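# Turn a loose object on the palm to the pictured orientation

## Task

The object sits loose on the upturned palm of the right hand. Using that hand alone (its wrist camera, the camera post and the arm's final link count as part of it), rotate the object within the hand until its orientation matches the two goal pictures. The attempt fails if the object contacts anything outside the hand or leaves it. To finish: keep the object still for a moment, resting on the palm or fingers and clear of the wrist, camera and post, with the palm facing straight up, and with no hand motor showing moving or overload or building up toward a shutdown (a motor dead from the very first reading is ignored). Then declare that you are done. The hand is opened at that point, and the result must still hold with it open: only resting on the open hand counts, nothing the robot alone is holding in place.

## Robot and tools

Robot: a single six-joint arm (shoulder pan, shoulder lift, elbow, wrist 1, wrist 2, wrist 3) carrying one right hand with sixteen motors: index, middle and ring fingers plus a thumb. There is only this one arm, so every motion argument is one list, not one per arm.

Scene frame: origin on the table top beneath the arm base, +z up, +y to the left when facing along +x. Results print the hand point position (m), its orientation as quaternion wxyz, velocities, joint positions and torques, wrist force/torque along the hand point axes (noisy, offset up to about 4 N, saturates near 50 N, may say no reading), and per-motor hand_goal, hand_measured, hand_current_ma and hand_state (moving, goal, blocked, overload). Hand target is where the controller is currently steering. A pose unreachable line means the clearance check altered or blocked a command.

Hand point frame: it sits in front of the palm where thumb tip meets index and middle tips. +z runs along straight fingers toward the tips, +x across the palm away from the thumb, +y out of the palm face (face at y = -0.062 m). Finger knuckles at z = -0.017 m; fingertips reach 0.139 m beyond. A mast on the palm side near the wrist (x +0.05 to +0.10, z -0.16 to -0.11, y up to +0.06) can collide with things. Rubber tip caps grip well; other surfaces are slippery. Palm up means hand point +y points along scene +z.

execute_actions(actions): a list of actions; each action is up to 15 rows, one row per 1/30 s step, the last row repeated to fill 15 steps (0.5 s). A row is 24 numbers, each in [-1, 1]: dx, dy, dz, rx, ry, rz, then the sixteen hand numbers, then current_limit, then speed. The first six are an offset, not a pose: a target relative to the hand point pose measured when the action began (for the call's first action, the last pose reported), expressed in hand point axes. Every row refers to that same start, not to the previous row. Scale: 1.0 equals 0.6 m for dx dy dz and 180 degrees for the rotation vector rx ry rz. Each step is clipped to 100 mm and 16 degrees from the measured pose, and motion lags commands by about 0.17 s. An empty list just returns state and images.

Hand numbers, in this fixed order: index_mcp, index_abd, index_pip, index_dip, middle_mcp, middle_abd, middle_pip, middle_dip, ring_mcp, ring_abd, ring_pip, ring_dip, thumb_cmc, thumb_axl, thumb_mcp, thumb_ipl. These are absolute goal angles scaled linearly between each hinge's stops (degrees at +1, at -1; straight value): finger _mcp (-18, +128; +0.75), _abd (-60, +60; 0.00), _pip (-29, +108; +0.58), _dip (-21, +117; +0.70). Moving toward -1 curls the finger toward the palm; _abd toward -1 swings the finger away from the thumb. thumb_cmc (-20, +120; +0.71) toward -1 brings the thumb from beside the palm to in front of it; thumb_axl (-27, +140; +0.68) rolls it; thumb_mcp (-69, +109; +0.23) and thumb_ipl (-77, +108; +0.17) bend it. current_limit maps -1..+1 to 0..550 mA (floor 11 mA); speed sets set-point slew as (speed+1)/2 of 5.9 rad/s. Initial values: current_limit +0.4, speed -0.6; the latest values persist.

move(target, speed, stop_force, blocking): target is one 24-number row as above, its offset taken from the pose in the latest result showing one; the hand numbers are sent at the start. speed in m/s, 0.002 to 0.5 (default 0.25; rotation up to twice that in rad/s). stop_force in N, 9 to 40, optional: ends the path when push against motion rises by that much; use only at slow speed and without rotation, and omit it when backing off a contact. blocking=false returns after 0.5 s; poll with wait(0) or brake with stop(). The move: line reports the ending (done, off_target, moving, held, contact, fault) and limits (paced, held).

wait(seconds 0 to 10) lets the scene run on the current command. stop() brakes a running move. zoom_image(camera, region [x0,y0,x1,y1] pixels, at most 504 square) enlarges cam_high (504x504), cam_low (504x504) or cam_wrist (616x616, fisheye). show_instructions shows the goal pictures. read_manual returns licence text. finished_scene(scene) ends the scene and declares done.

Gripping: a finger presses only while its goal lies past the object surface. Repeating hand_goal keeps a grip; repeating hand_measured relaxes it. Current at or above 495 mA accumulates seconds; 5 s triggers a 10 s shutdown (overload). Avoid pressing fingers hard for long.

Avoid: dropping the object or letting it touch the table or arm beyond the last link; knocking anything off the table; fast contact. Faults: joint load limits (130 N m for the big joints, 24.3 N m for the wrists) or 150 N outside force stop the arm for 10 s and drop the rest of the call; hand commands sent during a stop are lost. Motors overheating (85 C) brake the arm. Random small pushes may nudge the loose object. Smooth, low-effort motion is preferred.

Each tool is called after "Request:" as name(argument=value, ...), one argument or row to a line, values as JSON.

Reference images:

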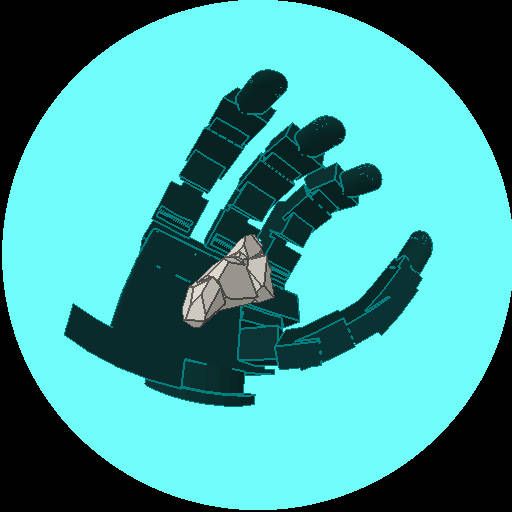

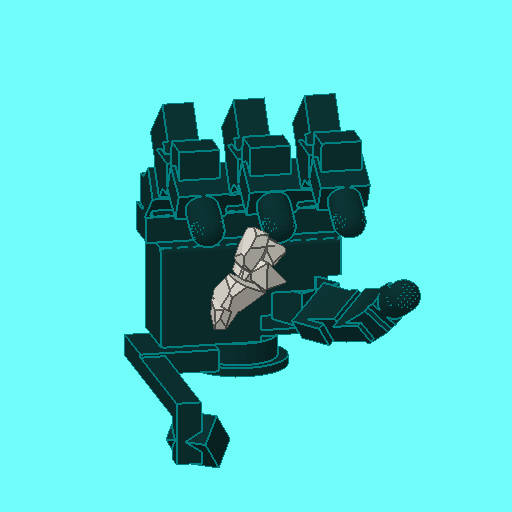

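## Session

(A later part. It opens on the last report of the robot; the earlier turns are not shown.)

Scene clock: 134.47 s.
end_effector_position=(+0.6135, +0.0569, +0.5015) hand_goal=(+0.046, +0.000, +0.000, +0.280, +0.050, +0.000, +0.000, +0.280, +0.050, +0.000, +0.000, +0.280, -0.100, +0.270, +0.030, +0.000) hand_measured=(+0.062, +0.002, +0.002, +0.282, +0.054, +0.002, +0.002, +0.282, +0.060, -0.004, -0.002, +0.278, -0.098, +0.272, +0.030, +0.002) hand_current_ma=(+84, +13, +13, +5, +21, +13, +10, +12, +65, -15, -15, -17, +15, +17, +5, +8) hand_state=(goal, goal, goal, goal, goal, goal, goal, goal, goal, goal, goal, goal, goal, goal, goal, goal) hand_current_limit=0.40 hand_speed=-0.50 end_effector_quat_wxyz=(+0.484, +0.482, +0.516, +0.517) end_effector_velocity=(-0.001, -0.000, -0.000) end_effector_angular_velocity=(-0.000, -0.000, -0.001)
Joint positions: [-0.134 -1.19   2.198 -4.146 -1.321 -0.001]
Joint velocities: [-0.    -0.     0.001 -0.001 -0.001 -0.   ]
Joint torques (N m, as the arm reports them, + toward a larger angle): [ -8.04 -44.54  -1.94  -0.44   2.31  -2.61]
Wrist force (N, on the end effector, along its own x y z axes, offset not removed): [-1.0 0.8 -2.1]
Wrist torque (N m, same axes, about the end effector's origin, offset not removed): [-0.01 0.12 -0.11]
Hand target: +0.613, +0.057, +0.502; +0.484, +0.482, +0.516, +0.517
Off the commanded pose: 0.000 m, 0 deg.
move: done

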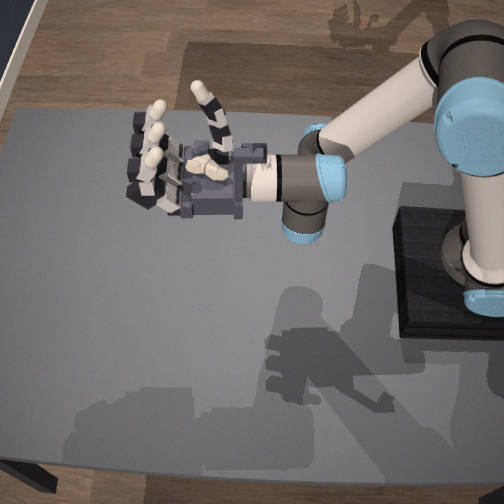

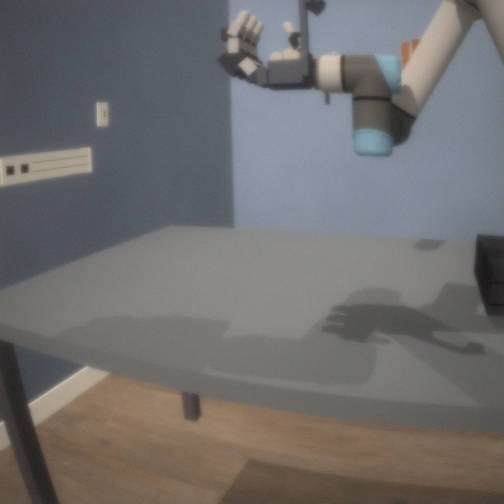

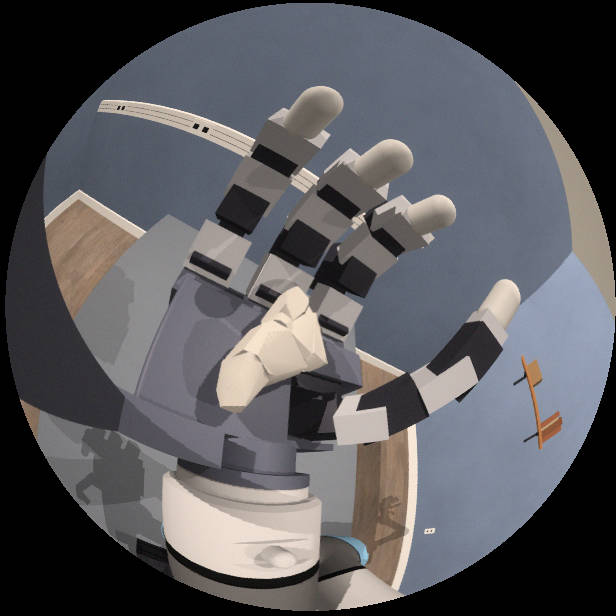

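Request:
move(
  target=[0,0,0,0,0,0,0.3,0.3,0,0.28,0.7,0.8,-1,-0.4,0.5,0,0,0.28,-0.1,0.27,0.03,0,0.4,-0.4],
)

Request:
move(
  target=[0,0,0,0,0,0,0.3,0.3,0,0.28,0.1,0.8,-1,-0.4,0.5,0,0,0.28,-0.1,0.27,0.03,0,0.4,-0.7],
)

Request:
move(
  target=[0,0,0,0,0,0,0.3,0.3,0,0.28,0.2,0.3,-1,-0.4,0.5,0,0,0.28,-0.1,0.27,0.03,0,0.4,-0.85],
)

Scene clock: 142.43 s.
end_effector_position=(+0.6135, +0.0569, +0.5015) hand_goal=(+0.300, +0.300, +0.000, +0.280, +0.700, +0.800, -1.000, -0.400, +0.500, +0.000, +0.000, +0.280, -0.100, +0.270, +0.030, +0.000) hand_measured=(+0.306, +0.300, +0.002, +0.282, +0.718, +0.798, -0.998, -0.398, +0.508, -0.004, +0.000, +0.278, -0.098, +0.272, +0.030, +0.002) hand_current_ma=(+36, +3, +12, +5, +98, -14, +8, +12, +43, -15, -4, -14, +15, +17, +5, +8) hand_state=(goal, goal, goal, goal, goal, goal, goal, goal, goal, goal, goal, goal, goal, goal, goal, goal) hand_current_limit=0.40 hand_speed=-0.40 end_effector_quat_wxyz=(+0.484, +0.482, +0.516, +0.517) end_effector_velocity=(-0.001, -0.000, +0.001) end_effector_angular_velocity=(-0.000, -0.002, -0.001)
Joint positions: [-0.134 -1.19   2.198 -4.146 -1.321 -0.001]
Joint velocities: [ 0.    -0.001  0.    -0.001 -0.001  0.   ]
Joint torques (N m, as the arm reports them, + toward a larger angle): [ -8.48 -42.38  -1.36  -1.12   2.18  -2.61]
Wrist force (N, on the end effector, along its own x y z axes, offset not removed): [-0.9 1.5 -0.1]
Wrist torque (N m, same axes, about the end effector's origin, offset not removed): [0.08 -0.04 -0.13]
Hand target: +0.613, +0.057, +0.502; +0.484, +0.482, +0.516, +0.517
Off the commanded pose: 0.000 m, 0 deg.
move: done

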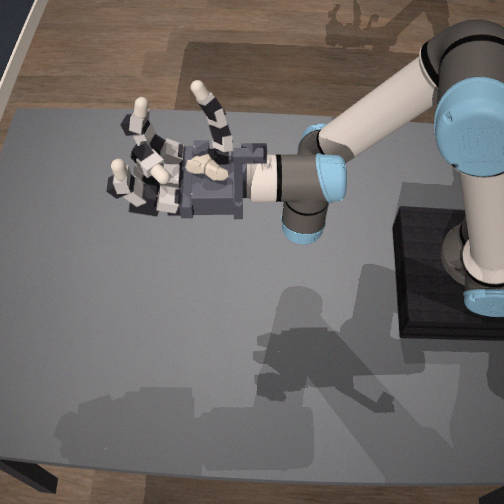

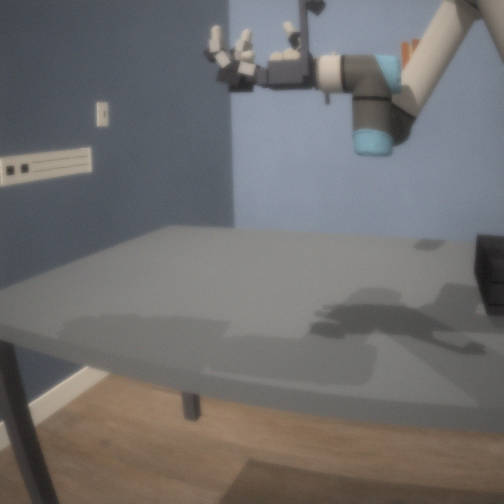

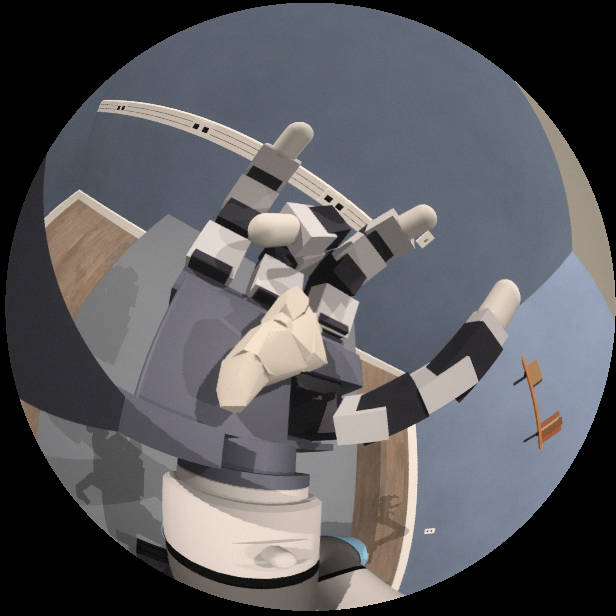

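Scene clock: 143.57 s.
end_effector_position=(+0.6135, +0.0569, +0.5015) hand_goal=(+0.300, +0.300, +0.000, +0.280, +0.100, +0.800, -1.000, -0.400, +0.500, +0.000, +0.000, +0.280, -0.100, +0.270, +0.030, +0.000) hand_measured=(+0.306, +0.300, +0.002, +0.282, +0.112, +0.798, -1.000, -0.398, +0.508, -0.004, +0.000, +0.278, -0.098, +0.272, +0.030, +0.002) hand_current_ma=(+36, +3, +12, +5, +60, -12, +4, +12, +43, -15, -4, -14, +15, +17, +5, +8) hand_state=(goal, goal, goal, goal, goal, goal, goal, goal, goal, goal, goal, goal, goal, goal, goal, goal) hand_current_limit=0.40 hand_speed=-0.70 end_effector_quat_wxyz=(+0.484, +0.482, +0.516, +0.517) end_effector_velocity=(+0.001, -0.000, -0.001) end_effector_angular_velocity=(+0.001, +0.002, -0.000)
Joint positions: [-0.134 -1.19   2.198 -4.146 -1.321 -0.001]
Joint velocities: [-0.     0.    -0.001  0.003  0.     0.   ]
Joint torques (N m, as the arm reports them, + toward a larger angle): [ -7.73 -43.23  -3.    -1.29   1.94  -2.34]
Wrist force (N, on the end effector, along its own x y z axes, offset not removed): [0.5 -0.6 0.1]
Wrist torque (N m, same axes, about the end effector's origin, offset not removed): [-0.31 -0.09 -0.13]
Hand target: +0.613, +0.057, +0.502; +0.484, +0.482, +0.516, +0.517
Off the commanded pose: 0.000 m, 0 deg.
move: done

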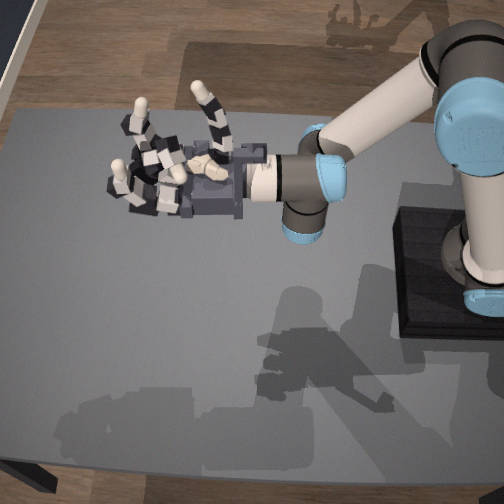

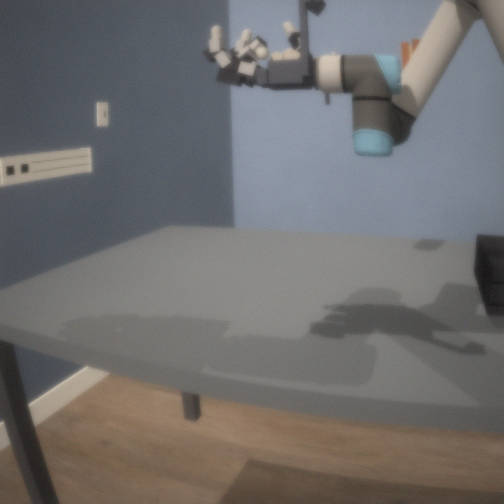

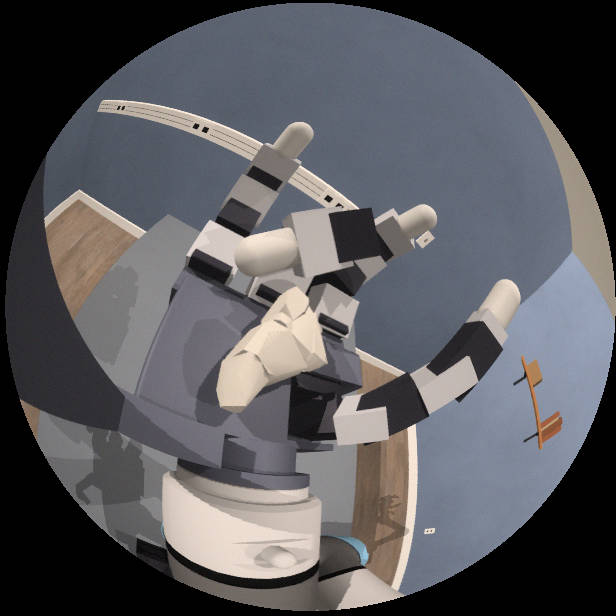

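Scene clock: 145.03 s.
end_effector_position=(+0.6135, +0.0569, +0.5015) hand_goal=(+0.300, +0.300, +0.000, +0.280, +0.200, +0.300, -1.000, -0.400, +0.500, +0.000, +0.000, +0.280, -0.100, +0.270, +0.030, +0.000) hand_measured=(+0.306, +0.300, +0.002, +0.282, +0.202, +0.304, -1.000, -0.398, +0.508, -0.004, +0.000, +0.278, -0.098, +0.272, +0.030, +0.002) hand_current_ma=(+36, +3, +12, +5, +14, +19, +2, +12, +43, -15, -4, -14, +15, +17, +5, +8) hand_state=(goal, goal, goal, goal, goal, goal, goal, goal, goal, goal, goal, goal, goal, goal, goal, goal) hand_current_limit=0.40 hand_speed=-0.85 end_effector_quat_wxyz=(+0.484, +0.482, +0.516, +0.517) end_effector_velocity=(-0.000, +0.000, +0.001) end_effector_angular_velocity=(-0.000, -0.001, +0.000)
Joint positions: [-0.134 -1.19   2.198 -4.146 -1.321 -0.001]
Joint velocities: [-0.    -0.002 -0.     0.001  0.001 -0.   ]
Joint torques (N m, as the arm reports them, + toward a larger angle): [ -8.57 -44.55  -2.15  -1.07   2.01  -2.5 ]
Wrist force (N, on the end effector, along its own x y z axes, offset not removed): [-1.7 1.2 -0.5]
Wrist torque (N m, same axes, about the end effector's origin, offset not removed): [0.05 0.21 -0.22]
Hand target: +0.613, +0.057, +0.502; +0.484, +0.482, +0.516, +0.517
Off the commanded pose: 0.000 m, 0 deg.
move: done

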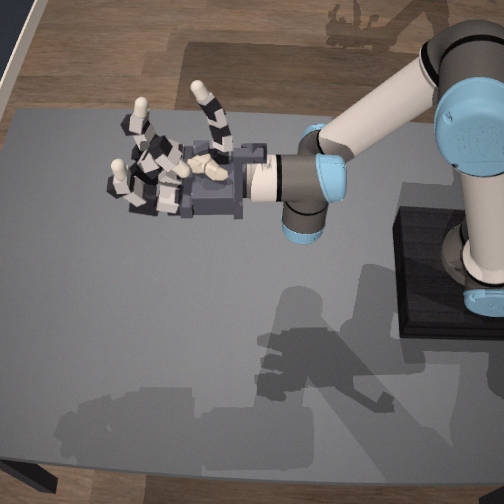

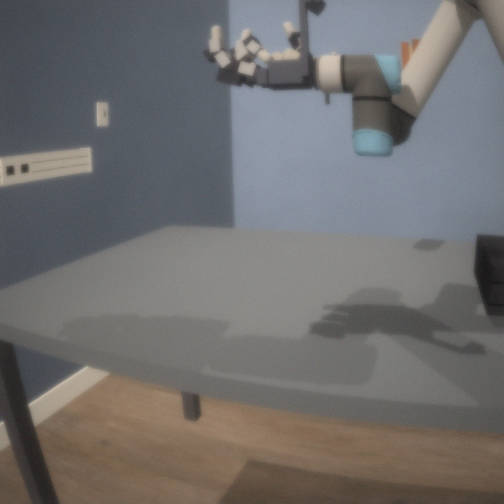

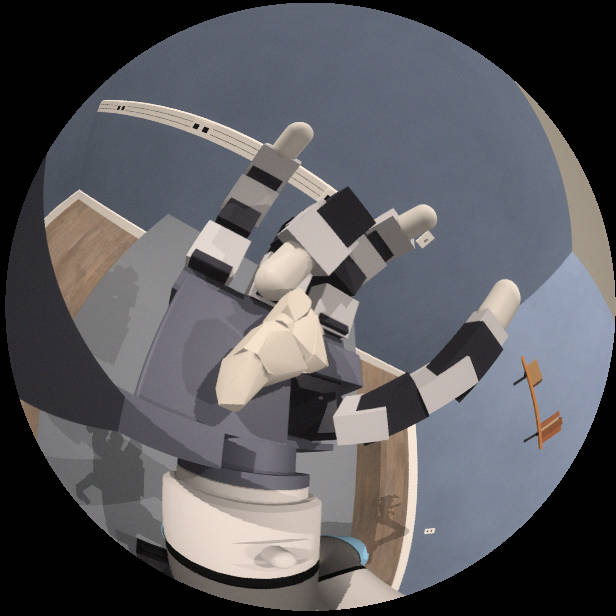

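Request:
move(
  target=[0,0,0,0,0,0,0.3,0.3,0,0.28,0.2,0.2,-1,-0.4,0.5,0,0,0.28,-0.1,0.27,0.03,0,0.4,-0.85],
)

Request:
move(
  target=[0,0,0,0,0,0,0.3,0.3,0,0.28,0.7,0.3,-0.9,-0.4,0.5,0,0,0.28,-0.1,0.27,0.03,0,0.4,-0.6],
)

Scene clock: 152.53 s.
end_effector_position=(+0.6135, +0.0569, +0.5015) hand_goal=(+0.300, +0.300, +0.000, +0.280, +0.200, +0.200, -1.000, -0.400, +0.500, +0.000, +0.000, +0.280, -0.100, +0.270, +0.030, +0.000) hand_measured=(+0.306, +0.300, +0.002, +0.282, +0.202, +0.204, -1.000, -0.398, +0.508, -0.004, +0.000, +0.278, -0.098, +0.272, +0.030, +0.002) hand_current_ma=(+36, +3, +12, +5, +14, +18, +1, +12, +43, -15, -4, -14, +15, +17, +5, +8) hand_state=(goal, goal, goal, goal, goal, goal, goal, goal, goal, goal, goal, goal, goal, goal, goal, goal) hand_current_limit=0.40 hand_speed=-0.85 end_effector_quat_wxyz=(+0.484, +0.482, +0.516, +0.517) end_effector_velocity=(+0.000, -0.000, +0.001) end_effector_angular_velocity=(-0.000, -0.002, -0.001)
Joint positions: [-0.134 -1.19   2.198 -4.146 -1.321 -0.001]
Joint velocities: [ 0.    -0.001 -0.002  0.002 -0.001 -0.   ]
Joint torques (N m, as the arm reports them, + toward a larger angle): [ -8.77 -43.92  -1.55  -1.08   2.12  -2.3 ]
Wrist force (N, on the end effector, along its own x y z axes, offset not removed): [1.3 -0.3 -1.0]
Wrist torque (N m, same axes, about the end effector's origin, offset not removed): [-0.19 -0.20 -0.07]
Hand target: +0.613, +0.057, +0.502; +0.484, +0.482, +0.516, +0.517
Off the commanded pose: 0.000 m, 0 deg.
move: done

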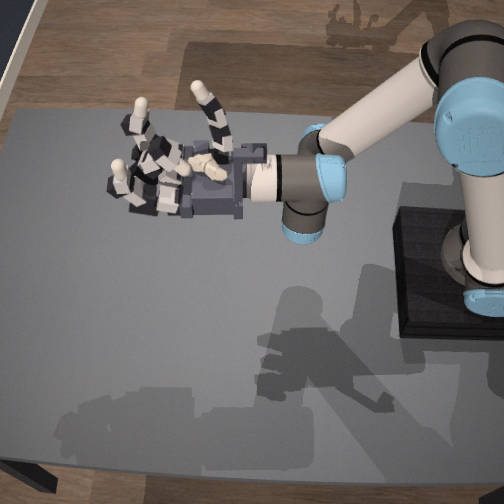

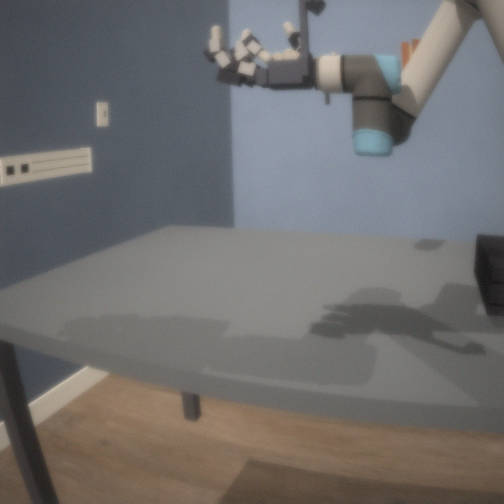

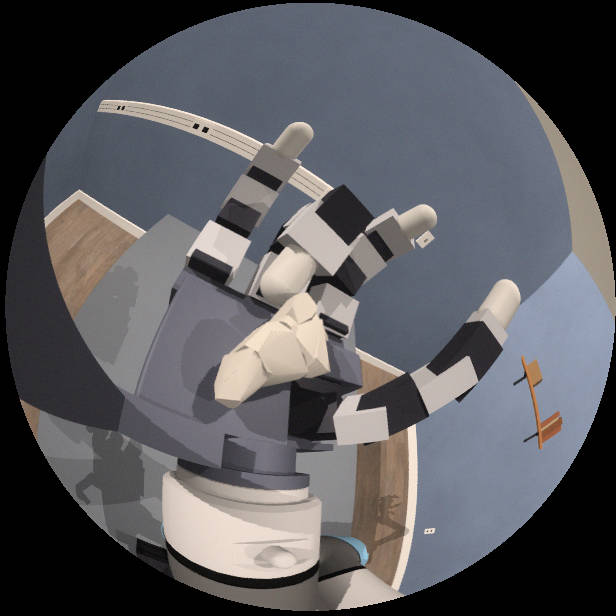

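Scene clock: 153.37 s.
end_effector_position=(+0.6135, +0.0569, +0.5015) hand_goal=(+0.300, +0.300, +0.000, +0.280, +0.700, +0.300, -0.900, -0.400, +0.500, +0.000, +0.000, +0.280, -0.100, +0.270, +0.030, +0.000) hand_measured=(+0.306, +0.300, +0.002, +0.282, +0.706, +0.298, -0.904, -0.398, +0.508, -0.004, +0.000, +0.278, -0.098, +0.272, +0.030, +0.002) hand_current_ma=(+36, +3, +12, +5, +30, -13, -24, +12, +43, -15, -4, -14, +15, +17, +5, +8) hand_state=(goal, goal, goal, goal, goal, goal, goal, goal, goal, goal, goal, goal, goal, goal, goal, goal) hand_current_limit=0.40 hand_speed=-0.60 end_effector_quat_wxyz=(+0.484, +0.482, +0.516, +0.517) end_effector_velocity=(-0.001, +0.000, +0.000) end_effector_angular_velocity=(-0.001, -0.000, -0.000)
Joint positions: [-0.134 -1.19   2.198 -4.146 -1.321 -0.001]
Joint velocities: [ 0.    -0.001  0.002 -0.001 -0.001 -0.001]
Joint torques (N m, as the arm reports them, + toward a larger angle): [-10.27 -46.18  -2.46  -1.12   2.33  -2.56]
Wrist force (N, on the end effector, along its own x y z axes, offset not removed): [0.4 0.4 -0.5]
Wrist torque (N m, same axes, about the end effector's origin, offset not removed): [-0.03 -0.06 0.04]
Hand target: +0.613, +0.057, +0.502; +0.484, +0.482, +0.516, +0.517
Off the commanded pose: 0.000 m, 0 deg.
move: done

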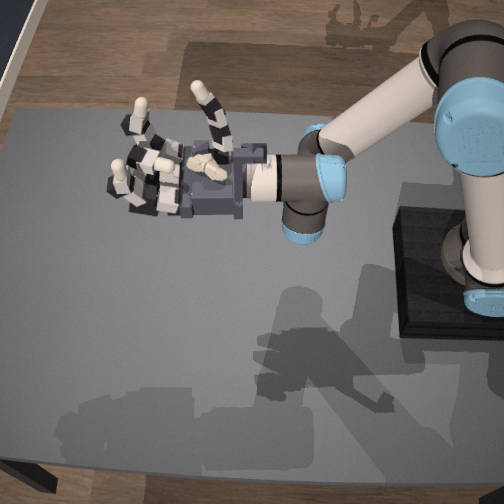

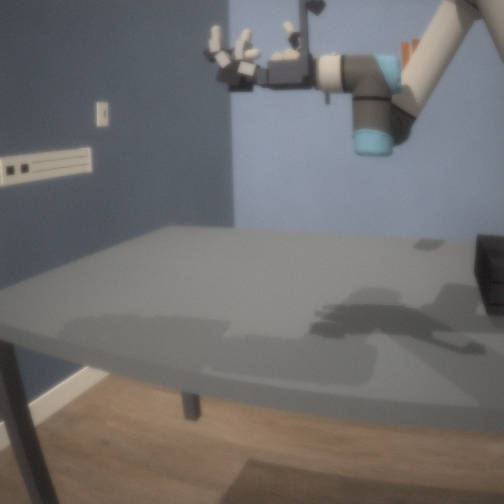

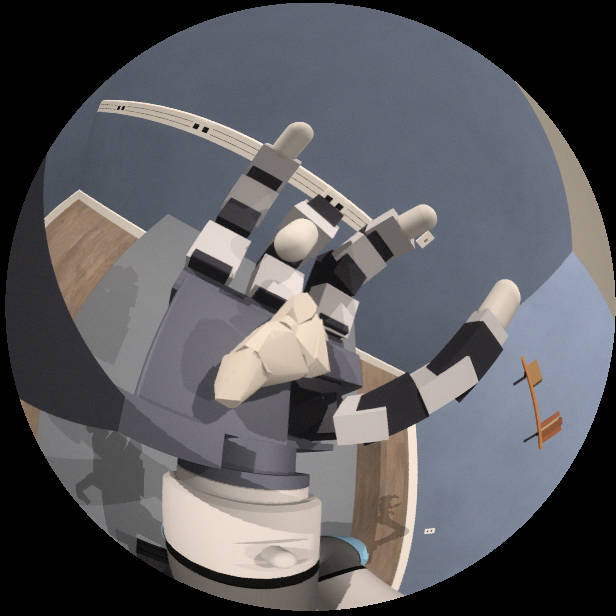

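Request:
finished_scene(
  scene=1,
)

The scene is finished: the task was done.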